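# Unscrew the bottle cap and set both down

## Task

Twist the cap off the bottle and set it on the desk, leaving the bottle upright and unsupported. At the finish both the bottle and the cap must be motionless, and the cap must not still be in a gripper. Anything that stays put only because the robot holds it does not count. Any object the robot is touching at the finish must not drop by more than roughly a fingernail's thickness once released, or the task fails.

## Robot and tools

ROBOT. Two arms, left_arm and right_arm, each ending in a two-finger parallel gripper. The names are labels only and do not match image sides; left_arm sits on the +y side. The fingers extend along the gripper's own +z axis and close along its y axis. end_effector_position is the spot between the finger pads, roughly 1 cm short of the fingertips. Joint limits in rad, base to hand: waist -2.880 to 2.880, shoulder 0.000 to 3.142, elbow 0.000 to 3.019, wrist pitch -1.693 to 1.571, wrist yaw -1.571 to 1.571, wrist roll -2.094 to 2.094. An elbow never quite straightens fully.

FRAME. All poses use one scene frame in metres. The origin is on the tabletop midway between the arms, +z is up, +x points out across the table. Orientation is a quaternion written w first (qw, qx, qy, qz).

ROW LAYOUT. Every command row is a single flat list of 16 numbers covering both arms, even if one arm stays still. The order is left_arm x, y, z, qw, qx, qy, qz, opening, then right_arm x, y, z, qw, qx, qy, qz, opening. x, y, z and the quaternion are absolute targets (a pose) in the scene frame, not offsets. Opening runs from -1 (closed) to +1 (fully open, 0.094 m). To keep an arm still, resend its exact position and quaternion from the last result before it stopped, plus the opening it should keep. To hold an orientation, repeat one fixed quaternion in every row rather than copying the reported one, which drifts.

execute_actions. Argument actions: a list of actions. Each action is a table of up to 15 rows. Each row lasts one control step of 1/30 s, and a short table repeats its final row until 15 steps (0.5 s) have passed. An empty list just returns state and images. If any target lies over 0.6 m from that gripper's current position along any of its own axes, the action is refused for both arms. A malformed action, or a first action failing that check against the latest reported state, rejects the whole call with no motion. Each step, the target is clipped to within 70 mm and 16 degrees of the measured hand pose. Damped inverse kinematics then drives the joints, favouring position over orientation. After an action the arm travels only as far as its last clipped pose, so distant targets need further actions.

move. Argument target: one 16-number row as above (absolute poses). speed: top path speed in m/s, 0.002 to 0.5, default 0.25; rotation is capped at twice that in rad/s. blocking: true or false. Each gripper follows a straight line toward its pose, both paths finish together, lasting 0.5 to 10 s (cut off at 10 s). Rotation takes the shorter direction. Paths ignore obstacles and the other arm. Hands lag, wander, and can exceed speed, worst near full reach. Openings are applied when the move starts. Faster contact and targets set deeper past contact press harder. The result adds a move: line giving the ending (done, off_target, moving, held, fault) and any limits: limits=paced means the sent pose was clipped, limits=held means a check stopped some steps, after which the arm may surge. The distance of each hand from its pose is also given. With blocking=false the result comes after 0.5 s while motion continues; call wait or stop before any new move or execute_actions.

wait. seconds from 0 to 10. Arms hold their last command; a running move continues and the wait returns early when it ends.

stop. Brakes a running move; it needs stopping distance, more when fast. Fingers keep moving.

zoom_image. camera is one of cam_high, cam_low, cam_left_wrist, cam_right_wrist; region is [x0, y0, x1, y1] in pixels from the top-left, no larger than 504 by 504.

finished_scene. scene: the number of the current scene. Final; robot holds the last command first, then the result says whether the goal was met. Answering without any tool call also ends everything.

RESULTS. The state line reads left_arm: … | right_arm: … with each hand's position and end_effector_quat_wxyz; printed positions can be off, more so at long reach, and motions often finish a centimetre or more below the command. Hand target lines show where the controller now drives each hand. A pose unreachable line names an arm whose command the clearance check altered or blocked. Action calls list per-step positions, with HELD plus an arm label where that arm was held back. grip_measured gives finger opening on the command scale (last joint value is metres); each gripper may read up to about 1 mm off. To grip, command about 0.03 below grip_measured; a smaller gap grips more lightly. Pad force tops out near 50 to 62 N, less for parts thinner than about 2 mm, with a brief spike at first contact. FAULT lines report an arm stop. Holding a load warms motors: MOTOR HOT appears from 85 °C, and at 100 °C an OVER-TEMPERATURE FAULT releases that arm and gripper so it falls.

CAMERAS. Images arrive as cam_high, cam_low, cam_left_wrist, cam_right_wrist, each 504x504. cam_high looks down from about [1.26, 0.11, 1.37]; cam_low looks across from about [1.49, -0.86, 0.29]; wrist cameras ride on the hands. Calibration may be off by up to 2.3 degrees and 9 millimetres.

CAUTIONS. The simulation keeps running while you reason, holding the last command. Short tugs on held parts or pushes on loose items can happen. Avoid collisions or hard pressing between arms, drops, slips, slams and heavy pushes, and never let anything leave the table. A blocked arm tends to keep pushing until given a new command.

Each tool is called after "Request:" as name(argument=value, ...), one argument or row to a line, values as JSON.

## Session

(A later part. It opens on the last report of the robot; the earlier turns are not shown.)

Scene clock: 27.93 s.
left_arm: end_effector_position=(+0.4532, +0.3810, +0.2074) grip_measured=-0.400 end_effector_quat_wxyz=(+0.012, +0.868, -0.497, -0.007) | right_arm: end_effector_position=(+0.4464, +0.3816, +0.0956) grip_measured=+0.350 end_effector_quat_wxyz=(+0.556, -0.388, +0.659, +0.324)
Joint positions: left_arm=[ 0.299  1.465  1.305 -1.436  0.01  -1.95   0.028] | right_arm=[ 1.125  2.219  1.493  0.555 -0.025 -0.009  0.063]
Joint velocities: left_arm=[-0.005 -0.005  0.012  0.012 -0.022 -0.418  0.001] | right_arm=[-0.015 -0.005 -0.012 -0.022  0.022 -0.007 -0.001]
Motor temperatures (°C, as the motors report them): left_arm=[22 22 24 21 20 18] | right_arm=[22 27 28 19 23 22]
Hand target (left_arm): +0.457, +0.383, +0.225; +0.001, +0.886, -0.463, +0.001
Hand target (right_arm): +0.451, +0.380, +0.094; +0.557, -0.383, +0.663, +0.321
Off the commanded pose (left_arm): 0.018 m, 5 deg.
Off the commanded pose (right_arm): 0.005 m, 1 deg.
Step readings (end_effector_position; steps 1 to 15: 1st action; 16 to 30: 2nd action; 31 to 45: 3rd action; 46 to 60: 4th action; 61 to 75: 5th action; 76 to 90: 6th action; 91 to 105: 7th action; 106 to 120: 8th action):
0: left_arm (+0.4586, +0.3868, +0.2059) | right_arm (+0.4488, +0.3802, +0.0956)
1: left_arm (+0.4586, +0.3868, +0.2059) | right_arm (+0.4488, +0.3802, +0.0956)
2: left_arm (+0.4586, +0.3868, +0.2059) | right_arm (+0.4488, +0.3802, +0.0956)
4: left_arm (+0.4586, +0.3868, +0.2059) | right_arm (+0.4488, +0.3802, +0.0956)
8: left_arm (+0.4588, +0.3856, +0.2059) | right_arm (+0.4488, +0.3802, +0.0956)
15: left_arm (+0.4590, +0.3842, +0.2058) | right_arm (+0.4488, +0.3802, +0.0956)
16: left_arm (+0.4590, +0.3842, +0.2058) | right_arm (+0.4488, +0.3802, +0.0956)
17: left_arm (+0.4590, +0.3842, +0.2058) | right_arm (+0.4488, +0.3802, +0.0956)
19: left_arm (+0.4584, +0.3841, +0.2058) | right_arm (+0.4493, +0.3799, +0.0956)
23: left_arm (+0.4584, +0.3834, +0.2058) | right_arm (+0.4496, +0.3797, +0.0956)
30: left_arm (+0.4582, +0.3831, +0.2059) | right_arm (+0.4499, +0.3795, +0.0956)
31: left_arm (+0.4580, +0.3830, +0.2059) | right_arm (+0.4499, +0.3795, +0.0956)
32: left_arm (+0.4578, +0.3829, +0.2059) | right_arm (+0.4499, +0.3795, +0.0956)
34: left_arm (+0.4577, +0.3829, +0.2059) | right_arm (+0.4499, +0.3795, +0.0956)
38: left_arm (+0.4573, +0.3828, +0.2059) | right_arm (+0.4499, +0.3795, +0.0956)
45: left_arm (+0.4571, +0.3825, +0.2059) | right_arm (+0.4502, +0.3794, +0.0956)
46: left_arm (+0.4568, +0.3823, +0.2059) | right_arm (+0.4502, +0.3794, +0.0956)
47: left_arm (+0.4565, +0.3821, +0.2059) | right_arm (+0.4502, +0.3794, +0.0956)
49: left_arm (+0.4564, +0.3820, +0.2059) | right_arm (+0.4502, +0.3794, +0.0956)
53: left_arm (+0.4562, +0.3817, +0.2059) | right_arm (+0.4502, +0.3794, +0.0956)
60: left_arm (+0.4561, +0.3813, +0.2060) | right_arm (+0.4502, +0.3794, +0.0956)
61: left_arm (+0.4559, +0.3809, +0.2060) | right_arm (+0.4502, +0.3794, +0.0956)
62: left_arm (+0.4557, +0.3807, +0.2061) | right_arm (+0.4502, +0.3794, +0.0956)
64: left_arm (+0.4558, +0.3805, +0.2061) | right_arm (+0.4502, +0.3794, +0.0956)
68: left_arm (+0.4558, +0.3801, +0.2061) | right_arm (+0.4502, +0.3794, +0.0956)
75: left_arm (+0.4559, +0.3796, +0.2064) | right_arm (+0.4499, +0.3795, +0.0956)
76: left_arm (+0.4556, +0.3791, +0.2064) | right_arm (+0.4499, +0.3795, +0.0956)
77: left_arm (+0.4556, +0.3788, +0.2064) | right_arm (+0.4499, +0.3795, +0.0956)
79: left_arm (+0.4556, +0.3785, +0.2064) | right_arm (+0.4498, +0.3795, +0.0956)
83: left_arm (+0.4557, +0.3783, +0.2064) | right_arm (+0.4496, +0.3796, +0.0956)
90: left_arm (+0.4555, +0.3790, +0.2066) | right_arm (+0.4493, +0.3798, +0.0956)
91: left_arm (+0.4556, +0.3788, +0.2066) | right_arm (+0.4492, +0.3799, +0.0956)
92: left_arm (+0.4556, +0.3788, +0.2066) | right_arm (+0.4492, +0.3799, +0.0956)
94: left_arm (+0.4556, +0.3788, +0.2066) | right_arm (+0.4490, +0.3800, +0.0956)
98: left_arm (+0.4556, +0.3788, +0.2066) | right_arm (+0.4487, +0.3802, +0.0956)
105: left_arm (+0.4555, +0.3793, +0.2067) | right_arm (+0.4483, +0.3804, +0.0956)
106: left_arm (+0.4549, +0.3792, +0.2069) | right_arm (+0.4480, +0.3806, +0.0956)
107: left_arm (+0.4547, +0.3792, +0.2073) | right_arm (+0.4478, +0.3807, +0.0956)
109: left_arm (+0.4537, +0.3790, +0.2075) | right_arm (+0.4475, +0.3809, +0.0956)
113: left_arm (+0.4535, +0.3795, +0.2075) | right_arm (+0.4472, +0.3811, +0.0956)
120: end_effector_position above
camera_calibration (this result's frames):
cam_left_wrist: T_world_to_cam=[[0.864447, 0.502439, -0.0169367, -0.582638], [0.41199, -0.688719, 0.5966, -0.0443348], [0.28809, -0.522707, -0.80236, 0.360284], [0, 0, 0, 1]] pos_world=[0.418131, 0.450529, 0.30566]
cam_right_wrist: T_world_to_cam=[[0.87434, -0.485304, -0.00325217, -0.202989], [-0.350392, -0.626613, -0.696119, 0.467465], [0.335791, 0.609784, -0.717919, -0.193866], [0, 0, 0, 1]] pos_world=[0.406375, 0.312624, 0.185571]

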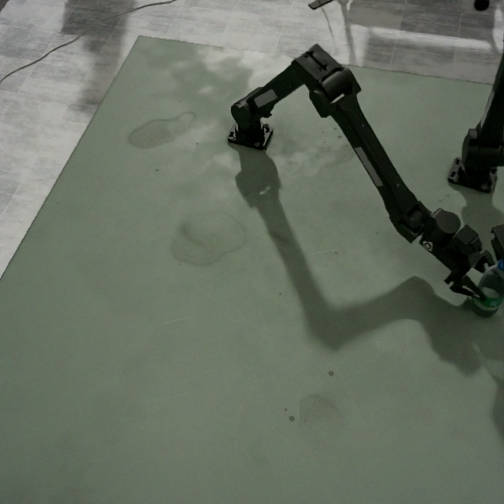

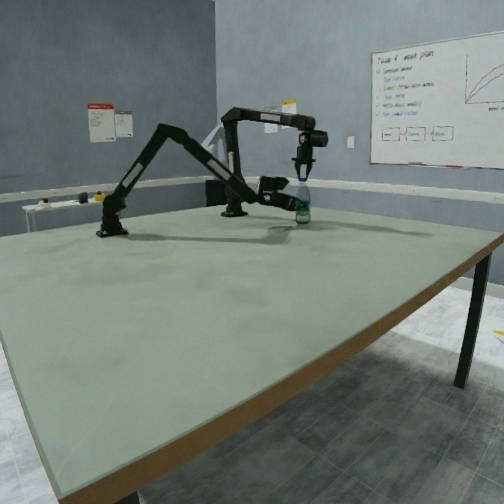

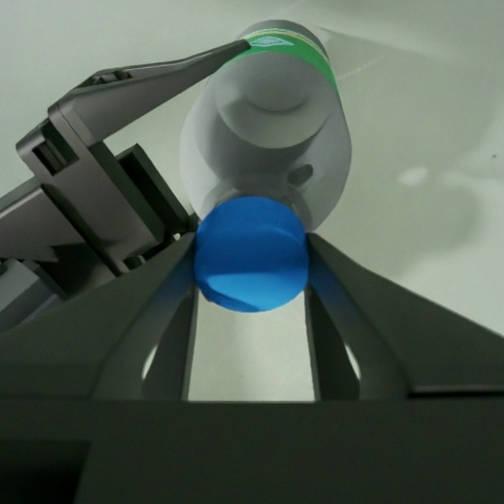

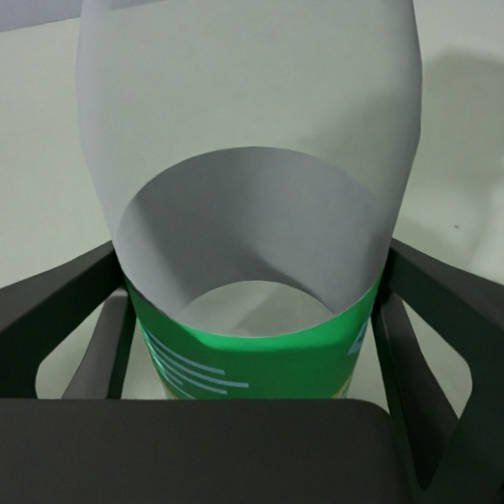

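Request:
execute_actions(
  actions=[
    [[0.456,0.382,0.211,0,-0.887,0.462,0,-0.45,0.449,0.381,0.094,0.557,-0.383,0.663,0.321,0.3],[0.456,0.382,0.211,0,-0.887,0.462,0,-0.45,0.449,0.381,0.094,0.557,-0.383,0.663,0.321,0.3],[0.456,0.382,0.211,0,-0.887,0.462,0,-0.45,0.449,0.381,0.094,0.557,-0.383,0.663,0.321,0.3],[0.456,0.382,0.211,0,-0.887,0.462,0,0,0.449,0.381,0.094,0.557,-0.383,0.663,0.321,0.3],[0.456,0.382,0.211,0,-0.887,0.462,0,0,0.449,0.381,0.094,0.557,-0.383,0.663,0.321,0.3],[0.456,0.382,0.211,0,-0.887,0.462,0,0,0.449,0.381,0.094,0.557,-0.383,0.663,0.321,0.3],[0.456,0.382,0.211,0,-0.707,0.707,0,0,0.449,0.381,0.094,0.557,-0.383,0.663,0.321,0.3]],
    [[0.456,0.382,0.211,0,-0.43,0.903,0,0,0.449,0.381,0.094,0.557,-0.383,0.663,0.321,0.3]],
    [[0.456,0.382,0.211,0,-0.105,0.994,0,0,0.449,0.381,0.094,0.557,-0.383,0.663,0.321,0.3]],
    [[0.456,0.382,0.211,0,0.233,0.972,0,0,0.449,0.381,0.094,0.557,-0.383,0.663,0.321,0.3]],
    [[0.456,0.382,0.211,0,0.545,0.839,0,0,0.449,0.381,0.094,0.557,-0.383,0.663,0.321,0.3]],
    [[0.456,0.382,0.211,0,0.793,0.609,0,0,0.449,0.381,0.094,0.557,-0.383,0.663,0.321,0.3]],
  ],
)

Scene clock: 32.40 s.
left_arm: end_effector_position=(+0.4542, +0.3864, +0.2076) grip_measured=-0.003 end_effector_quat_wxyz=(-0.014, +0.693, +0.720, -0.001) | right_arm: end_effector_position=(+0.4476, +0.3809, +0.0956) grip_measured=+0.350 end_effector_quat_wxyz=(+0.558, -0.386, +0.661, +0.321)
Joint positions: left_arm=[ 0.299  1.465  1.305 -1.429 -0.02   1.684  0.047] | right_arm=[ 1.125  2.219  1.493  0.555 -0.015 -0.009  0.063]
Joint velocities: left_arm=[ 0.005  0.005  0.012  0.002  0.022  1.282 -0.001] | right_arm=[-0.005 -0.005 -0.007 -0.007 -0.007 -0.037  0.   ]
Motor temperatures (°C, as the motors report them): left_arm=[22 22 25 21 20 18] | right_arm=[22 27 28 19 23 22]
Hand target (left_arm): +0.456, +0.382, +0.211; -0.008, +0.765, +0.644, +0.003
Hand target (right_arm): +0.449, +0.381, +0.094; +0.557, -0.383, +0.663, +0.321
Off the commanded pose (left_arm): 0.006 m, 17 deg; orientation clipped at the last step of the last action.
Off the commanded pose (right_arm): 0.002 m, 0 deg.
Step readings (end_effector_position; steps 1 to 15: 1st action; 16 to 30: 2nd action; 31 to 45: 3rd action; 46 to 60: 4th action; 61 to 75: 5th action; 76 to 90: 6th action):
0: left_arm (+0.4532, +0.3811, +0.2074) | right_arm (+0.4464, +0.3816, +0.0956)
1: left_arm (+0.4539, +0.3814, +0.2074) | right_arm (+0.4464, +0.3816, +0.0956)
2: left_arm (+0.4545, +0.3816, +0.2075) | right_arm (+0.4467, +0.3814, +0.0956)
4: left_arm (+0.4548, +0.3820, +0.2075) | right_arm (+0.4470, +0.3812, +0.0956)
8: left_arm (+0.4545, +0.3839, +0.2075) | right_arm (+0.4476, +0.3809, +0.0956)
15: left_arm (+0.4544, +0.3849, +0.2075) | right_arm (+0.4476, +0.3809, +0.0956)
16: left_arm (+0.4543, +0.3853, +0.2076) | right_arm (+0.4476, +0.3809, +0.0956)
17: left_arm (+0.4543, +0.3856, +0.2076) | right_arm (+0.4476, +0.3809, +0.0956)
19: left_arm (+0.4542, +0.3860, +0.2076) | right_arm (+0.4476, +0.3809, +0.0956)
23: left_arm (+0.4542, +0.3862, +0.2076) | right_arm (+0.4476, +0.3809, +0.0956)
30: left_arm (+0.4543, +0.3857, +0.2076) | right_arm (+0.4476, +0.3809, +0.0956)
31: left_arm (+0.4543, +0.3859, +0.2076) | right_arm (+0.4476, +0.3809, +0.0956)
32: left_arm (+0.4542, +0.3861, +0.2076) | right_arm (+0.4476, +0.3809, +0.0956)
34: left_arm (+0.4542, +0.3864, +0.2076) | right_arm (+0.4476, +0.3809, +0.0956)
38: left_arm (+0.4542, +0.3865, +0.2076) | right_arm (+0.4476, +0.3809, +0.0956)
45: left_arm (+0.4543, +0.3859, +0.2076) | right_arm (+0.4476, +0.3809, +0.0956)
46: left_arm (+0.4542, +0.3861, +0.2076) | right_arm (+0.4476, +0.3809, +0.0956)
47: left_arm (+0.4542, +0.3863, +0.2076) | right_arm (+0.4476, +0.3809, +0.0956)
49: left_arm (+0.4542, +0.3865, +0.2076) | right_arm (+0.4476, +0.3809, +0.0956)
53: left_arm (+0.4542, +0.3865, +0.2076) | right_arm (+0.4476, +0.3809, +0.0956)
60: left_arm (+0.4542, +0.3861, +0.2076) | right_arm (+0.4476, +0.3809, +0.0956)
61: left_arm (+0.4542, +0.3863, +0.2076) | right_arm (+0.4476, +0.3809, +0.0956)
62: left_arm (+0.4542, +0.3865, +0.2076) | right_arm (+0.4476, +0.3809, +0.0956)
64: left_arm (+0.4541, +0.3867, +0.2076) | right_arm (+0.4476, +0.3809, +0.0956)
68: left_arm (+0.4541, +0.3867, +0.2076) | right_arm (+0.4476, +0.3809, +0.0956)
75: left_arm (+0.4542, +0.3863, +0.2076) | right_arm (+0.4476, +0.3809, +0.0956)
76: left_arm (+0.4542, +0.3864, +0.2076) | right_arm (+0.4476, +0.3809, +0.0956)
77: left_arm (+0.4541, +0.3866, +0.2076) | right_arm (+0.4476, +0.3809, +0.0956)
79: left_arm (+0.4541, +0.3868, +0.2076) | right_arm (+0.4476, +0.3809, +0.0956)
83: left_arm (+0.4541, +0.3868, +0.2076) | right_arm (+0.4476, +0.3809, +0.0956)
90: end_effector_position above
camera_calibration (this result's frames):
cam_left_wrist: T_world_to_cam=[[-0.998942, -0.0338197, 0.0311544, 0.457361], [-0.00773042, 0.791406, 0.611242, -0.425426], [-0.0453278, 0.610355, -0.79083, 0.0741654], [0, 0, 0, 1]] pos_world=[0.45695, 0.306885, 0.304442]
cam_right_wrist: T_world_to_cam=[[0.869812, -0.493383, -0.000810876, -0.199506], [-0.354718, -0.624207, -0.696089, 0.468475], [0.342933, 0.605754, -0.717955, -0.195519], [0, 0, 0, 1]] pos_world=[0.406759, 0.312429, 0.185565]

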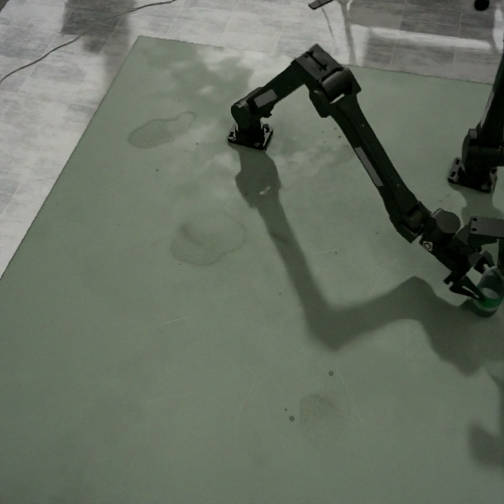

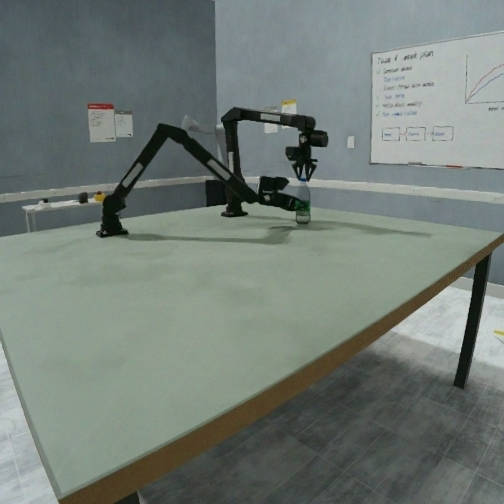

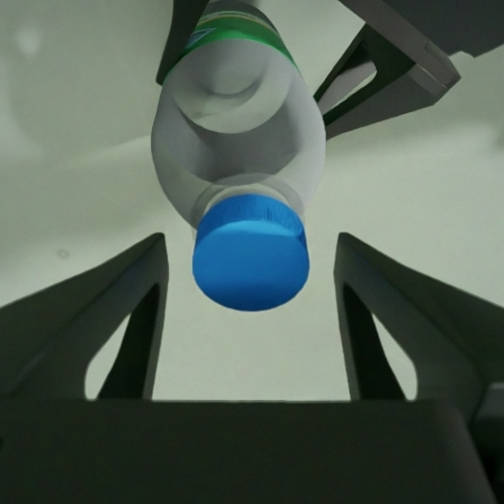

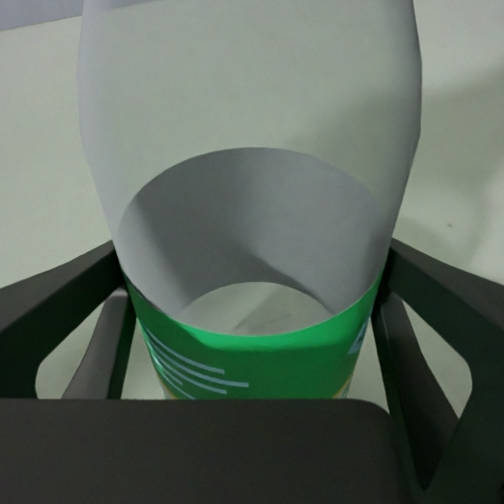

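Request:
execute_actions(
  actions=[
    [[0.456,0.382,0.211,0,0.793,0.609,0,-0.2,0.449,0.381,0.094,0.557,-0.383,0.663,0.321,0.3],[0.456,0.382,0.211,0,0.793,0.609,0,-0.2,0.449,0.381,0.094,0.557,-0.383,0.663,0.321,0.3],[0.456,0.382,0.211,0,0.793,0.609,0,-0.2,0.449,0.381,0.094,0.557,-0.383,0.663,0.321,0.3],[0.456,0.382,0.211,0,0.793,0.609,0,-0.2,0.449,0.381,0.094,0.557,-0.383,0.663,0.321,0.3],[0.456,0.382,0.211,0,0.793,0.609,0,-0.2,0.449,0.381,0.094,0.557,-0.383,0.663,0.321,0.3],[0.456,0.382,0.211,0,0.793,0.609,0,-0.2,0.449,0.381,0.094,0.557,-0.383,0.663,0.321,0.3],[0.456,0.382,0.211,0,0.793,0.609,0,-0.2,0.449,0.381,0.094,0.557,-0.383,0.663,0.321,0.3],[0.456,0.382,0.211,0,0.793,0.609,0,-0.45,0.449,0.381,0.094,0.557,-0.383,0.663,0.321,0.3]],
    [[0.456,0.383,0.216,0,0.48,0.877,0,-0.45,0.449,0.381,0.094,0.557,-0.383,0.663,0.321,0.3]],
    [[0.457,0.383,0.222,0,0.17,0.985,0,-0.45,0.449,0.381,0.094,0.557,-0.383,0.663,0.321,0.3]],
    [[0.457,0.383,0.226,0,-0.15,0.989,0,-0.45,0.449,0.381,0.094,0.557,-0.383,0.663,0.321,0.3]],
    [[0.457,0.383,0.228,0,-0.45,0.893,0,-0.45,0.449,0.381,0.094,0.557,-0.383,0.663,0.321,0.3]],
  ],
)

Scene clock: 36.47 s.
left_arm: end_effector_position=(+0.4503, +0.3806, +0.2093) grip_measured=-0.399 end_effector_quat_wxyz=(-0.020, -0.380, +0.925, -0.000) | right_arm: end_effector_position=(+0.4469, +0.3813, +0.0956) grip_measured=+0.350 end_effector_quat_wxyz=(+0.558, -0.386, +0.660, +0.322)
Joint positions: left_arm=[ 0.299  1.465  1.309 -1.453  0.01  -0.627  0.028] | right_arm=[ 1.126  2.219  1.493  0.555 -0.017 -0.009  0.063]
Joint velocities: left_arm=[-0.005  0.015  0.007  0.002 -0.037 -0.784 -0.001] | right_arm=[-0.005 -0.005  0.002 -0.012 -0.007  0.037  0.   ]
Motor temperatures (°C, as the motors report them): left_arm=[22 22 25 21 20 18] | right_arm=[22 27 28 19 23 22]
Hand target (left_arm): +0.456, +0.383, +0.228; -0.000, -0.445, +0.895, -0.004
Hand target (right_arm): +0.449, +0.381, +0.094; +0.557, -0.383, +0.663, +0.321
Off the commanded pose (left_arm): 0.020 m, 9 deg.
Off the commanded pose (right_arm): 0.003 m, 0 deg.
Step readings (end_effector_position; steps 1 to 15: 1st action; 16 to 30: 2nd action; 31 to 45: 3rd action; 46 to 60: 4th action; 61 to 75: 5th action):
0: left_arm (+0.4542, +0.3862, +0.2076) | right_arm (+0.4476, +0.3809, +0.0956)
1: left_arm (+0.4545, +0.3851, +0.2075) | right_arm (+0.4476, +0.3809, +0.0956)
2: left_arm (+0.4547, +0.3844, +0.2075) | right_arm (+0.4476, +0.3809, +0.0956)
4: left_arm (+0.4547, +0.3839, +0.2075) | right_arm (+0.4476, +0.3809, +0.0956)
8: left_arm (+0.4549, +0.3836, +0.2075) | right_arm (+0.4476, +0.3809, +0.0956)
15: left_arm (+0.4549, +0.3836, +0.2075) | right_arm (+0.4476, +0.3809, +0.0956)
16: left_arm (+0.4545, +0.3829, +0.2075) | right_arm (+0.4476, +0.3809, +0.0956)
17: left_arm (+0.4542, +0.3824, +0.2075) | right_arm (+0.4476, +0.3809, +0.0956)
19: left_arm (+0.4540, +0.3819, +0.2076) | right_arm (+0.4476, +0.3809, +0.0956)
23: left_arm (+0.4540, +0.3819, +0.2076) | right_arm (+0.4476, +0.3808, +0.0956)
30: left_arm (+0.4540, +0.3819, +0.2076) | right_arm (+0.4477, +0.3808, +0.0956)
31: left_arm (+0.4534, +0.3817, +0.2076) | right_arm (+0.4477, +0.3808, +0.0956)
32: left_arm (+0.4527, +0.3814, +0.2076) | right_arm (+0.4477, +0.3808, +0.0956)
34: left_arm (+0.4522, +0.3812, +0.2076) | right_arm (+0.4477, +0.3808, +0.0956)
38: left_arm (+0.4522, +0.3812, +0.2076) | right_arm (+0.4477, +0.3808, +0.0956)
45: left_arm (+0.4522, +0.3813, +0.2076) | right_arm (+0.4477, +0.3808, +0.0956)
46: left_arm (+0.4517, +0.3810, +0.2076) | right_arm (+0.4477, +0.3808, +0.0956)
47: left_arm (+0.4512, +0.3808, +0.2076) | right_arm (+0.4476, +0.3808, +0.0956)
49: left_arm (+0.4508, +0.3805, +0.2078) | right_arm (+0.4476, +0.3809, +0.0956)
53: left_arm (+0.4508, +0.3804, +0.2078) | right_arm (+0.4475, +0.3809, +0.0956)
60: left_arm (+0.4508, +0.3807, +0.2078) | right_arm (+0.4475, +0.3809, +0.0956)
61: left_arm (+0.4507, +0.3804, +0.2081) | right_arm (+0.4472, +0.3811, +0.0956)
62: left_arm (+0.4504, +0.3802, +0.2084) | right_arm (+0.4472, +0.3811, +0.0956)
64: left_arm (+0.4504, +0.3801, +0.2091) | right_arm (+0.4472, +0.3811, +0.0956)
68: left_arm (+0.4504, +0.3800, +0.2093) | right_arm (+0.4472, +0.3811, +0.0956)
75: end_effector_position above
camera_calibration (this result's frames):
cam_left_wrist: T_world_to_cam=[[0.69937, -0.714749, -0.00390276, -0.0450304], [-0.55555, -0.547016, 0.626209, 0.331019], [-0.449717, -0.435783, -0.779646, 0.656766], [0, 0, 0, 1]] pos_world=[0.510749, 0.435095, 0.304582]
cam_right_wrist: T_world_to_cam=[[0.87071, -0.491794, -0.00138173, -0.199627], [-0.353922, -0.624655, -0.696093, 0.468299], [0.341471, 0.606584, -0.71795, -0.195191], [0, 0, 0, 1]] pos_world=[0.40621, 0.31275, 0.185566]

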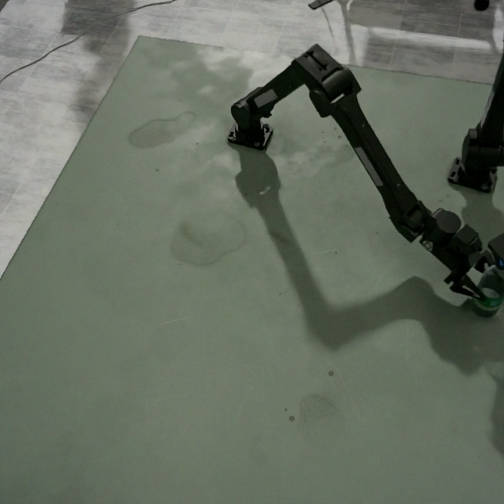

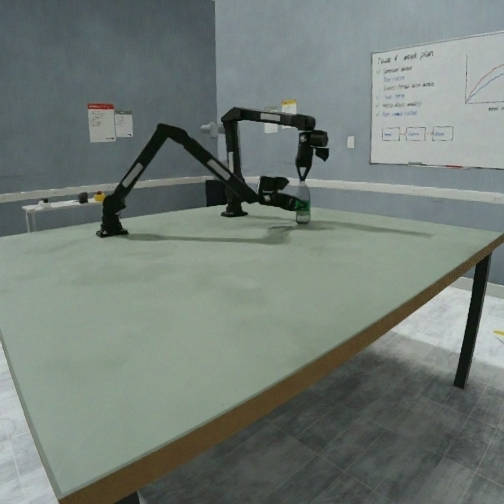

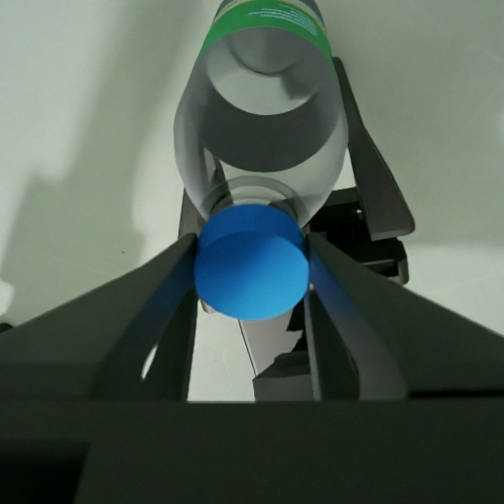

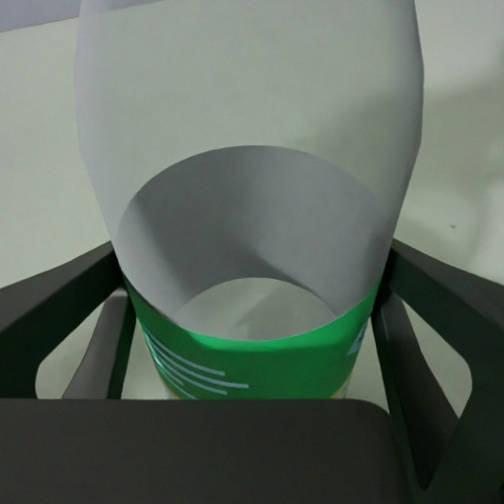

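Request:
move(
  target=[0.461,0.384,0.242,0,-0.643,0.766,0,-0.45,0.449,0.381,0.094,0.557,-0.383,0.663,0.321,0.3],
  speed=0.4,
)

Scene clock: 38.27 s.
left_arm: end_effector_position=(+0.4474, +0.3813, +0.2185) grip_measured=-0.399 end_effector_quat_wxyz=(+0.024, +0.635, -0.772, -0.013) | right_arm: end_effector_position=(+0.4465, +0.3815, +0.0956) grip_measured=+0.350 end_effector_quat_wxyz=(+0.558, -0.386, +0.660, +0.321)
Joint positions: left_arm=[ 0.299  1.465  1.333 -1.494  0.003 -1.224  0.028] | right_arm=[ 1.127  2.219  1.493  0.555 -0.015 -0.009  0.063]
Joint velocities: left_arm=[-0.005  0.005 -0.007 -0.007 -0.022 -0.007 -0.001] | right_arm=[-0.005  0.005 -0.007 -0.007 -0.007  0.037  0.   ]
Motor temperatures (°C, as the motors report them): left_arm=[22 22 25 21 20 18] | right_arm=[22 27 28 19 23 22]
Hand target (left_arm): +0.459, +0.384, +0.242; +0.000, -0.643, +0.766, -0.000
Hand target (right_arm): +0.449, +0.381, +0.094; +0.557, -0.383, +0.663, +0.321
Off the commanded pose (left_arm): 0.027 m, 3 deg.
Off the commanded pose (right_arm): 0.003 m, 0 deg.
move: off_target (left_arm)
camera_calibration (this result's frames):
cam_left_wrist: T_world_to_cam=[[0.979332, -0.198322, -0.0397258, -0.356834], [-0.132665, -0.7781, 0.613971, 0.225569], [-0.152674, -0.596011, -0.788328, 0.593087], [0, 0, 0, 1]] pos_world=[0.469933, 0.458234, 0.314879]
cam_right_wrist: T_world_to_cam=[[0.870531, -0.492112, -0.00118677, -0.199006], [-0.354033, -0.624595, -0.69609, 0.468332], [0.341813, 0.606388, -0.717953, -0.195277], [0, 0, 0, 1]] pos_world=[0.405794, 0.312999, 0.185565]

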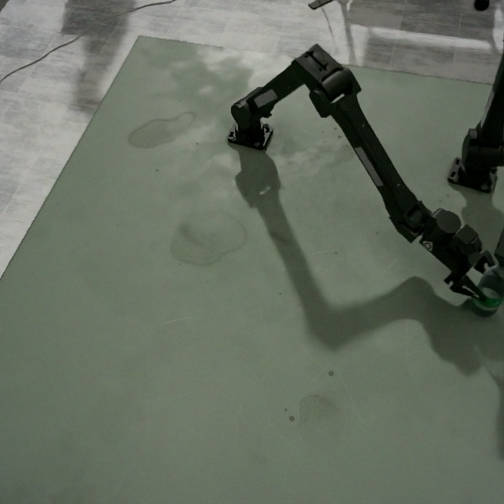

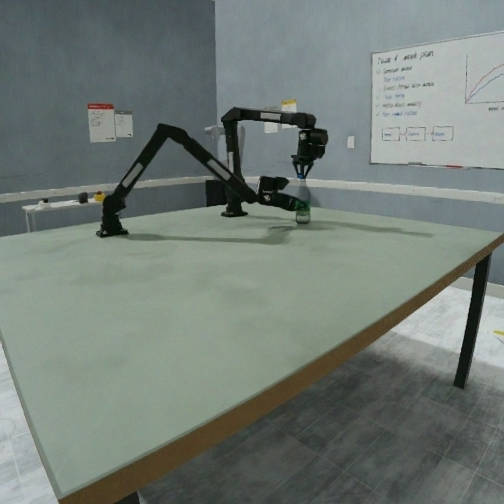

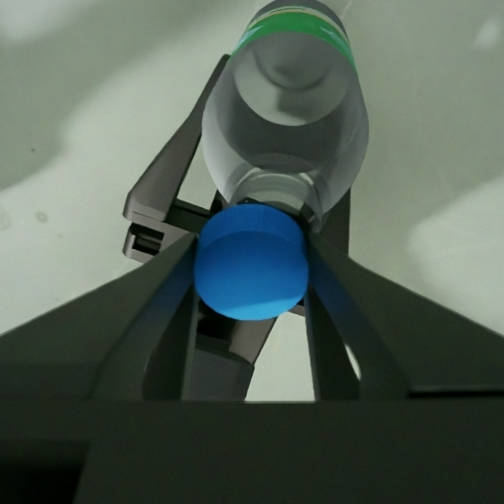

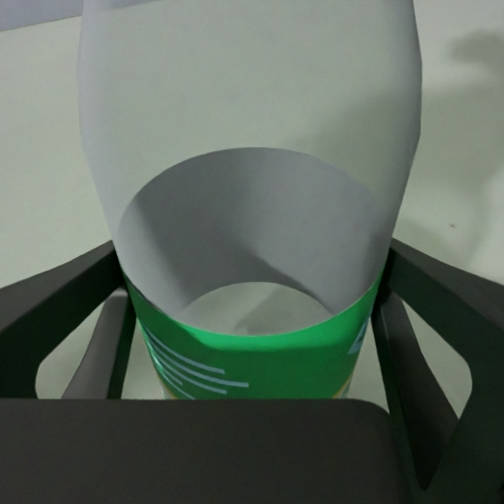

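Request:
move(
  target=[0.45,0.40,0.265,0,-0.643,0.766,0,-0.45,0.449,0.381,0.094,0.557,-0.383,0.663,0.321,0.3],
  speed=0.15,
)

Request:
move(
  target=[0.41,0.56,0.24,0,-0.643,0.766,0,-0.45,0.448,0.381,0.094,0.557,-0.383,0.663,0.321,1],
  speed=0.3,
)

Request:
move(
  target=[0.40,0.59,0.04,0,-0.643,0.766,0,-0.45,0.385,0.27,0.10,0.557,-0.383,0.663,0.321,1],
  speed=0.22,
)

Scene clock: 40.27 s.
left_arm: end_effector_position=(+0.4393, +0.3936, +0.2399) grip_measured=-0.399 end_effector_quat_wxyz=(+0.025, +0.645, -0.763, -0.015) | right_arm: end_effector_position=(+0.4465, +0.3815, +0.0956) grip_measured=+0.350 end_effector_quat_wxyz=(+0.558, -0.386, +0.660, +0.321)
Joint positions: left_arm=[ 0.33   1.446  1.369 -1.552 -0.001 -1.221  0.028] | right_arm=[ 1.127  2.219  1.493  0.555 -0.015 -0.009  0.063]
Joint velocities: left_arm=[-0.015 -0.015 -0.017 -0.007  0.037  0.037 -0.   ] | right_arm=[-0.005 -0.005 -0.012  0.022  0.022 -0.007  0.   ]
Motor temperatures (°C, as the motors report them): left_arm=[22 22 26 21 20 18] | right_arm=[22 28 28 19 23 22]
Hand target (left_arm): +0.448, +0.400, +0.265; +0.001, -0.643, +0.766, +0.001
Hand target (right_arm): +0.449, +0.381, +0.094; +0.557, -0.383, +0.663, +0.321
Off the commanded pose (left_arm): 0.028 m, 3 deg.
Off the commanded pose (right_arm): 0.003 m, 0 deg.
move: off_target (left_arm)
camera_calibration (this result's frames):
cam_left_wrist: T_world_to_cam=[[0.98432, -0.170694, -0.044469, -0.357511], [-0.108293, -0.783791, 0.61151, 0.213081], [-0.139236, -0.597106, -0.789986, 0.610964], [0, 0, 0, 1]] pos_world=[0.460049, 0.470796, 0.336454]
cam_right_wrist: T_world_to_cam=[[0.870531, -0.492112, -0.00118677, -0.199006], [-0.354033, -0.624595, -0.69609, 0.468332], [0.341813, 0.606388, -0.717953, -0.195277], [0, 0, 0, 1]] pos_world=[0.405794, 0.312999, 0.185565]

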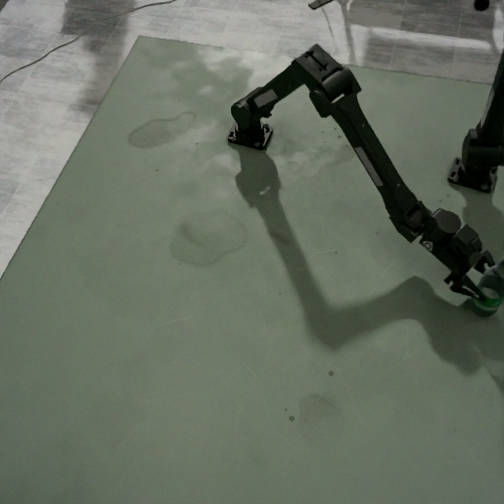

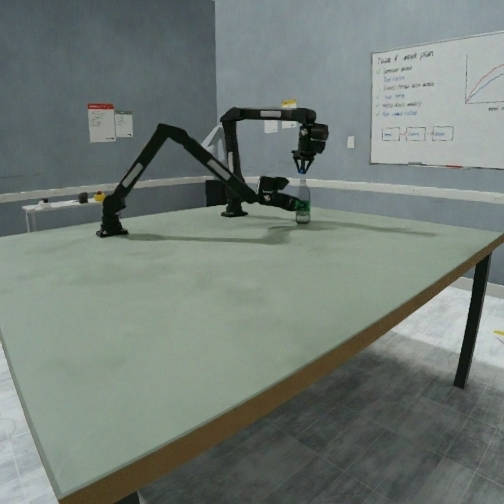

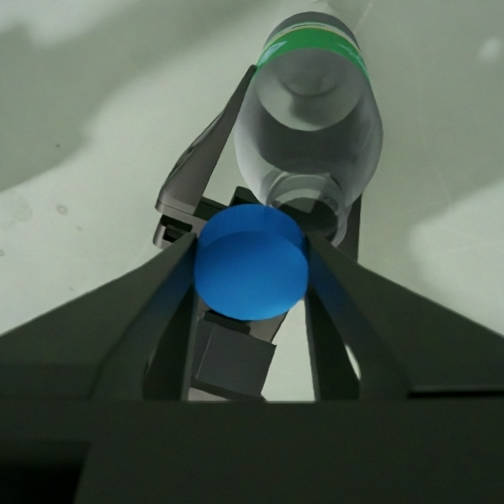

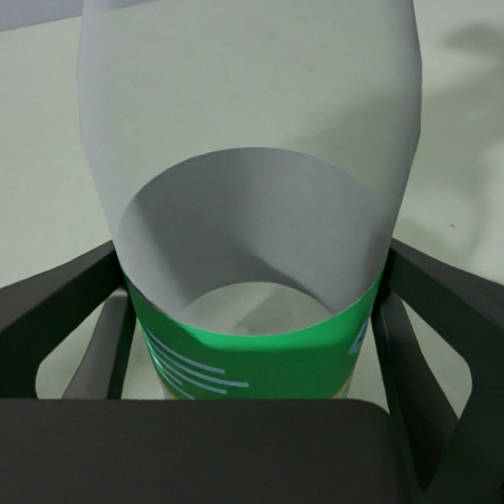

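Scene clock: 41.47 s.
left_arm: end_effector_position=(+0.3914, +0.5541, +0.2238) grip_measured=-0.399 end_effector_quat_wxyz=(+0.023, +0.653, -0.757, -0.011) | right_arm: end_effector_position=(+0.4466, +0.3815, +0.0956) grip_measured=+1.000 end_effector_quat_wxyz=(+0.558, -0.386, +0.661, +0.321)
Joint positions: left_arm=[ 0.727  1.485  1.369 -1.503 -0.016 -0.843  0.028] | right_arm=[ 1.127  2.219  1.493  0.555 -0.015 -0.009  0.094]
Joint velocities: left_arm=[-0.024 -0.005  0.012  0.002  0.066 -0.051 -0.001] | right_arm=[ 0.005 -0.015 -0.002  0.002 -0.037  0.007  0.   ]
Motor temperatures (°C, as the motors report them): left_arm=[22 22 26 21 20 18] | right_arm=[22 28 28 19 23 22]
Hand target (left_arm): +0.408, +0.561, +0.241; +0.003, -0.643, +0.766, +0.006
Hand target (right_arm): +0.448, +0.381, +0.094; +0.557, -0.383, +0.663, +0.321
Off the commanded pose (left_arm): 0.025 m, 3 deg.
Off the commanded pose (right_arm): 0.002 m, 0 deg.
move: off_target (left_arm)
camera_calibration (this result's frames):
cam_left_wrist: T_world_to_cam=[[0.987624, -0.152606, -0.0361898, -0.296841], [-0.0986326, -0.783743, 0.613204, 0.339358], [-0.121942, -0.602046, -0.789095, 0.683136], [0, 0, 0, 1]] pos_world=[0.409942, 0.631949, 0.320221]
cam_right_wrist: T_world_to_cam=[[0.870161, -0.492766, -0.00105679, -0.198734], [-0.354425, -0.624375, -0.696088, 0.468422], [0.342349, 0.606083, -0.717955, -0.1954], [0, 0, 0, 1]] pos_world=[0.405846, 0.31297, 0.185565]

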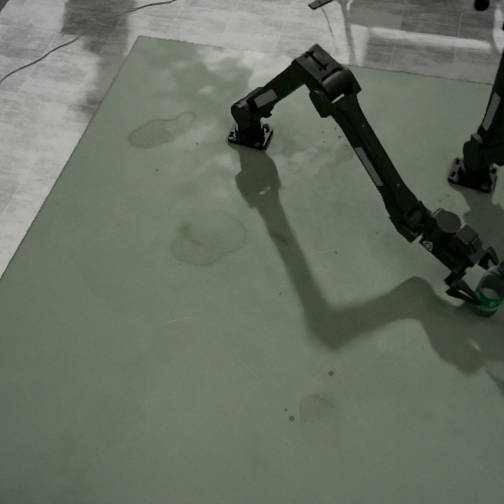

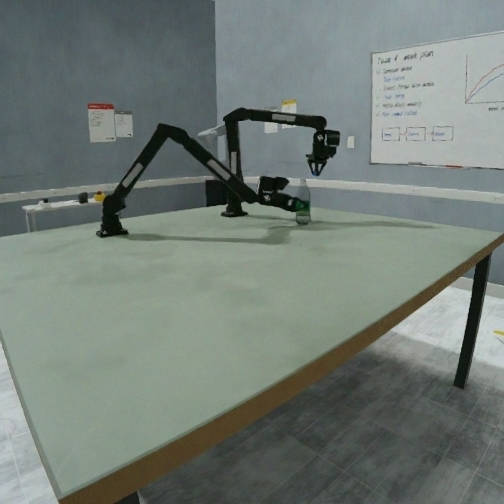

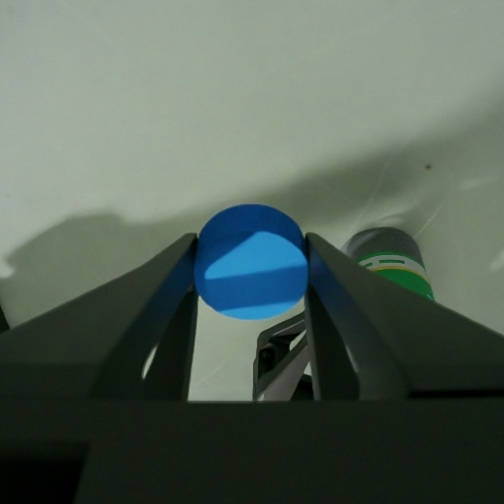

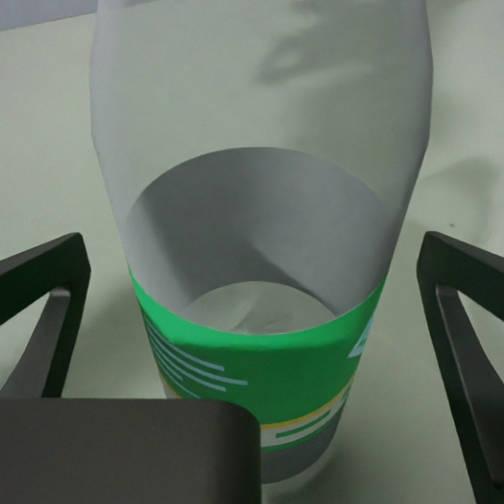

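Scene clock: 42.77 s.
left_arm: end_effector_position=(+0.4031, +0.5866, +0.0407) grip_measured=-0.399 end_effector_quat_wxyz=(+0.003, +0.645, -0.764, -0.003) | right_arm: end_effector_position=(+0.3827, +0.2736, +0.0916) grip_measured=+1.000 end_effector_quat_wxyz=(+0.550, -0.390, +0.667, +0.317)
Joint positions: left_arm=[ 0.777  1.696  1.11  -0.992 -0.006 -0.773  0.028] | right_arm=[ 1.127  1.996  1.058  0.742 -0.015 -0.009  0.094]
Joint velocities: left_arm=[ 0.005 -0.005  0.002 -0.012  0.022 -0.007  0.001] | right_arm=[-0.024 -0.005 -0.027  0.012  0.066 -0.022  0.   ]
Motor temperatures (°C, as the motors report them): left_arm=[22 22 26 21 20 18] | right_arm=[22 28 28 19 23 22]
Hand target (left_arm): +0.402, +0.592, +0.040; +0.000, -0.643, +0.766, +0.001
Hand target (right_arm): +0.385, +0.270, +0.099; +0.557, -0.383, +0.663, +0.321
Off the commanded pose (left_arm): 0.005 m, 1 deg.
Off the commanded pose (right_arm): 0.009 m, 1 deg.
move: done
camera_calibration (this result's frames):
cam_left_wrist: T_world_to_cam=[[0.985157, -0.171647, 0.00166294, -0.299433], [-0.138546, -0.789383, 0.598063, 0.498304], [-0.101343, -0.589416, -0.801447, 0.544551], [0, 0, 0, 1]] pos_world=[0.419213, 0.662924, 0.13891]
cam_right_wrist: T_world_to_cam=[[0.870145, -0.492794, -0.00153477, -0.196224], [-0.362977, -0.638811, -0.678357, 0.3812], [0.33331, 0.590826, -0.734731, -0.101863], [0, 0, 0, 1]] pos_world=[0.343062, 0.207, 0.183447]

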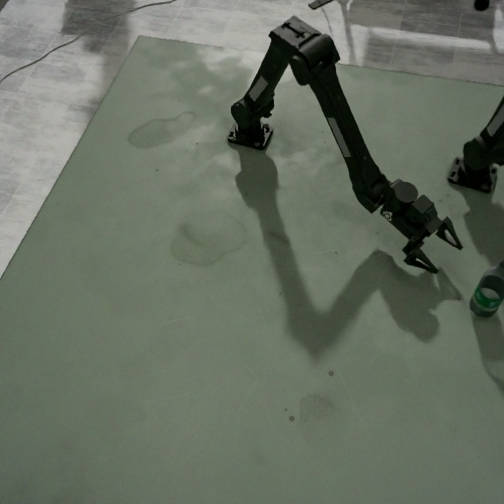

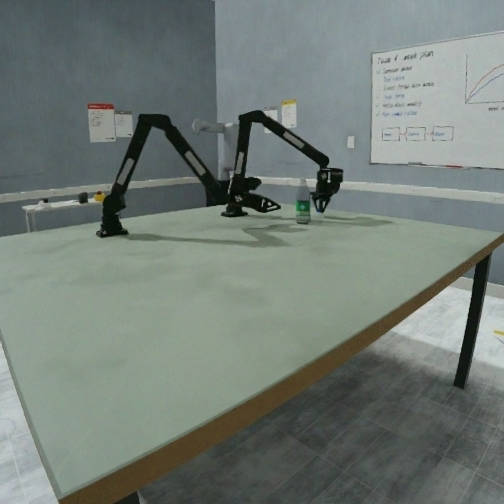

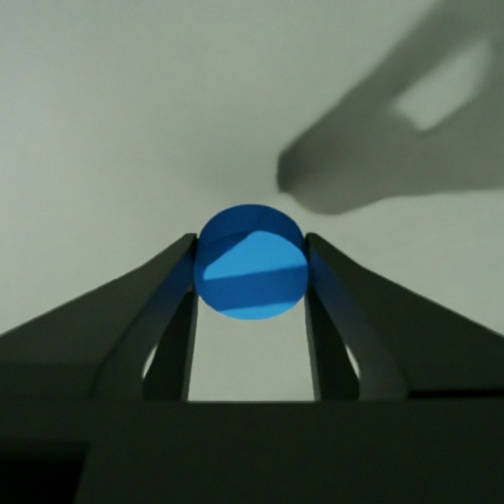

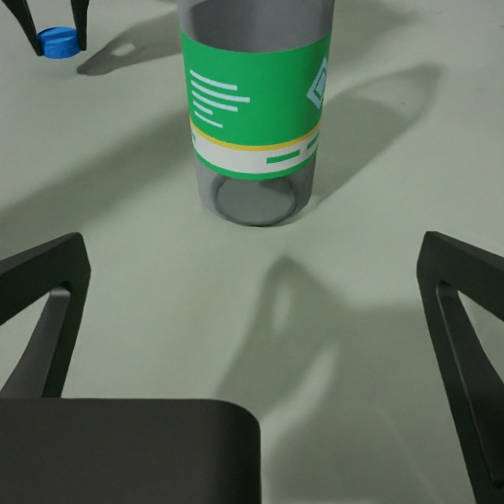

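Request:
move(
  target=[0.40,0.59,0.010,0,-0.643,0.766,0,-0.45,0.385,0.27,0.10,0.557,-0.383,0.663,0.321,1],
  speed=0.05,
)

Scene clock: 44.10 s.
left_arm: end_effector_position=(+0.4049, +0.5874, +0.0181) grip_measured=-0.399 end_effector_quat_wxyz=(-0.006, +0.645, -0.764, -0.001) | right_arm: end_effector_position=(+0.3827, +0.2736, +0.0916) grip_measured=+1.000 end_effector_quat_wxyz=(+0.550, -0.390, +0.667, +0.317)
Joint positions: left_arm=[ 0.777  1.725  1.078 -0.912 -0.003 -0.772  0.028] | right_arm=[ 1.127  1.996  1.058  0.742 -0.015 -0.009  0.094]
Joint velocities: left_arm=[-0.015  0.015  0.012  0.012 -0.007 -0.007 -0.   ] | right_arm=[ 0.005 -0.005  0.017 -0.012 -0.022  0.037  0.   ]
Motor temperatures (°C, as the motors report them): left_arm=[22 22 25 21 20 18] | right_arm=[22 28 28 19 23 22]
Hand target (left_arm): +0.400, +0.590, +0.010; +0.000, -0.643, +0.766, +0.000
Hand target (right_arm): +0.385, +0.270, +0.100; +0.557, -0.383, +0.663, +0.321
Off the commanded pose (left_arm): 0.010 m, 1 deg.
Off the commanded pose (right_arm): 0.009 m, 1 deg.
move: done
camera_calibration (this result's frames):
cam_left_wrist: T_world_to_cam=[[0.984806, -0.172865, 0.0165514, -0.300385], [-0.149396, -0.794784, 0.588217, 0.520453], [-0.0885275, -0.581752, -0.808534, 0.517468], [0, 0, 0, 1]] pos_world=[0.419384, 0.66276, 0.117223]
cam_right_wrist: T_world_to_cam=[[0.870145, -0.492794, -0.00153477, -0.196224], [-0.362977, -0.638811, -0.678357, 0.3812], [0.33331, 0.590826, -0.734731, -0.101863], [0, 0, 0, 1]] pos_world=[0.343062, 0.207, 0.183447]

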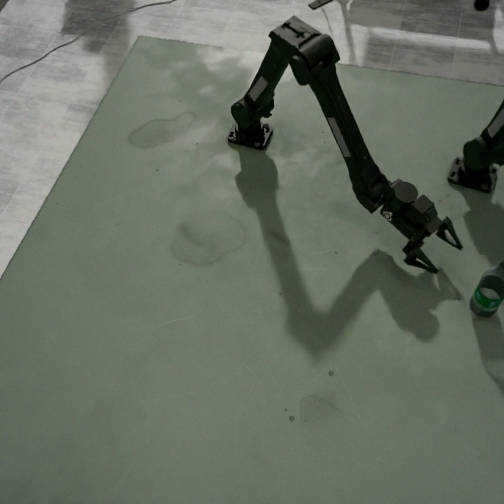

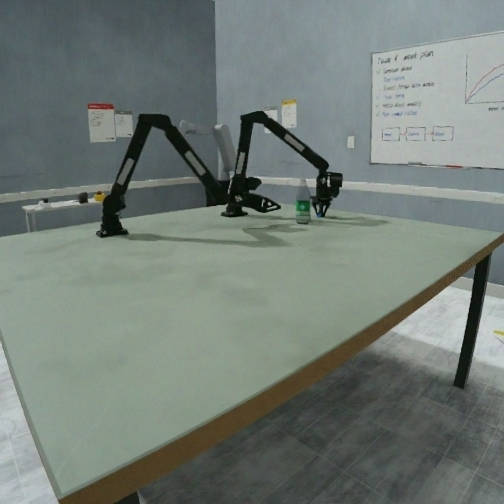

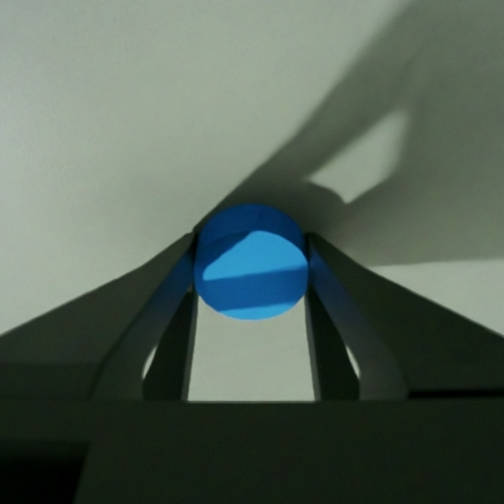

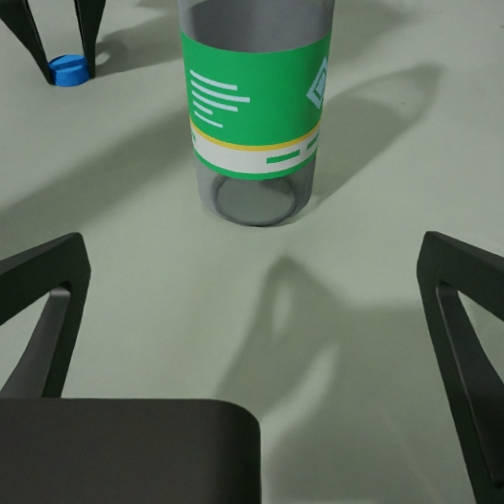

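Request:
move(
  target=[0.405,0.59,0.06,0,-0.643,0.766,0,0.6,0.385,0.27,0.10,0.557,-0.383,0.663,0.321,1],
  speed=0.07,
)

Scene clock: 46.00 s.
left_arm: end_effector_position=(+0.3892, +0.5760, +0.0380) grip_measured=+0.597 end_effector_quat_wxyz=(+0.028, +0.645, -0.764, -0.004) | right_arm: end_effector_position=(+0.3827, +0.2736, +0.0916) grip_measured=+1.000 end_effector_quat_wxyz=(+0.550, -0.390, +0.667, +0.317)
Joint positions: left_arm=[ 0.777  1.688  1.089 -1.028 -0.003 -0.772  0.075] | right_arm=[ 1.127  1.996  1.058  0.742 -0.015 -0.009  0.094]
Joint velocities: left_arm=[-0.024  0.005 -0.007  0.007  0.022 -0.022  0.   ] | right_arm=[-0.005 -0.005  0.002  0.022 -0.051  0.022  0.   ]
Motor temperatures (°C, as the motors report them): left_arm=[22 22 25 21 20 18] | right_arm=[22 28 27 19 23 22]
Hand target (left_arm): +0.404, +0.589, +0.060; +0.000, -0.643, +0.766, +0.000
Hand target (right_arm): +0.385, +0.270, +0.100; +0.557, -0.383, +0.663, +0.321
Off the commanded pose (left_arm): 0.030 m, 3 deg.
Off the commanded pose (right_arm): 0.009 m, 1 deg.
move: off_target (left_arm)
camera_calibration (this result's frames):
cam_left_wrist: T_world_to_cam=[[0.984431, -0.173139, -0.030311, -0.285165], [-0.11624, -0.770617, 0.626608, 0.469008], [-0.131848, -0.613329, -0.778745, 0.55948], [0, 0, 0, 1]] pos_world=[0.40901, 0.655198, 0.133164]
cam_right_wrist: T_world_to_cam=[[0.870145, -0.492794, -0.00153477, -0.196224], [-0.362977, -0.638811, -0.678357, 0.3812], [0.33331, 0.590826, -0.734731, -0.101863], [0, 0, 0, 1]] pos_world=[0.343062, 0.207, 0.183447]

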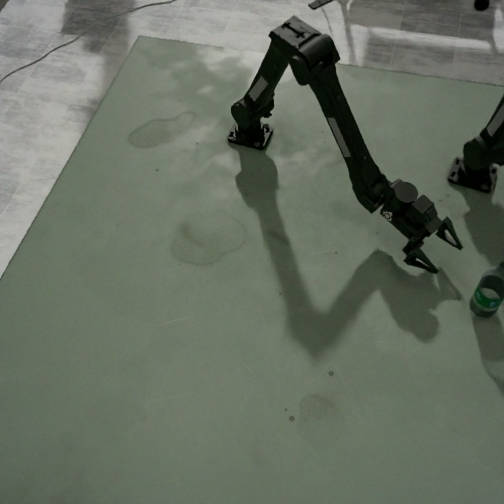

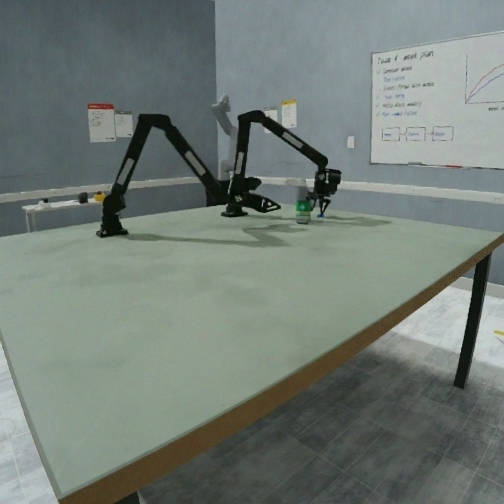

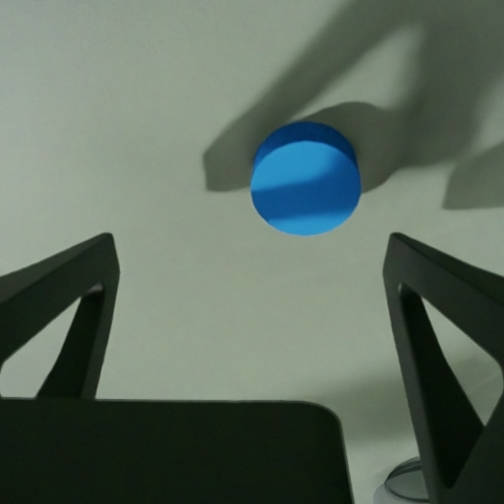

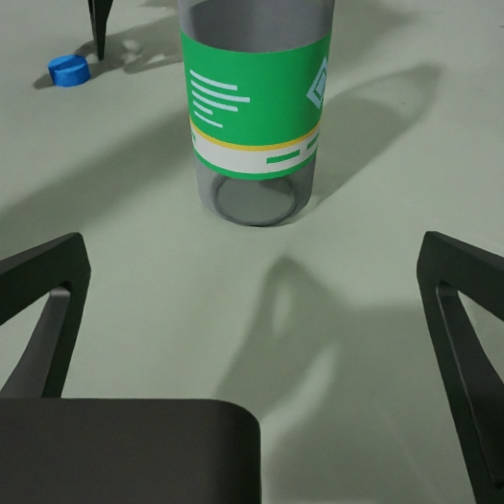

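Request:
finished_scene(
  scene=2,
)

The scene is finished: the task was done.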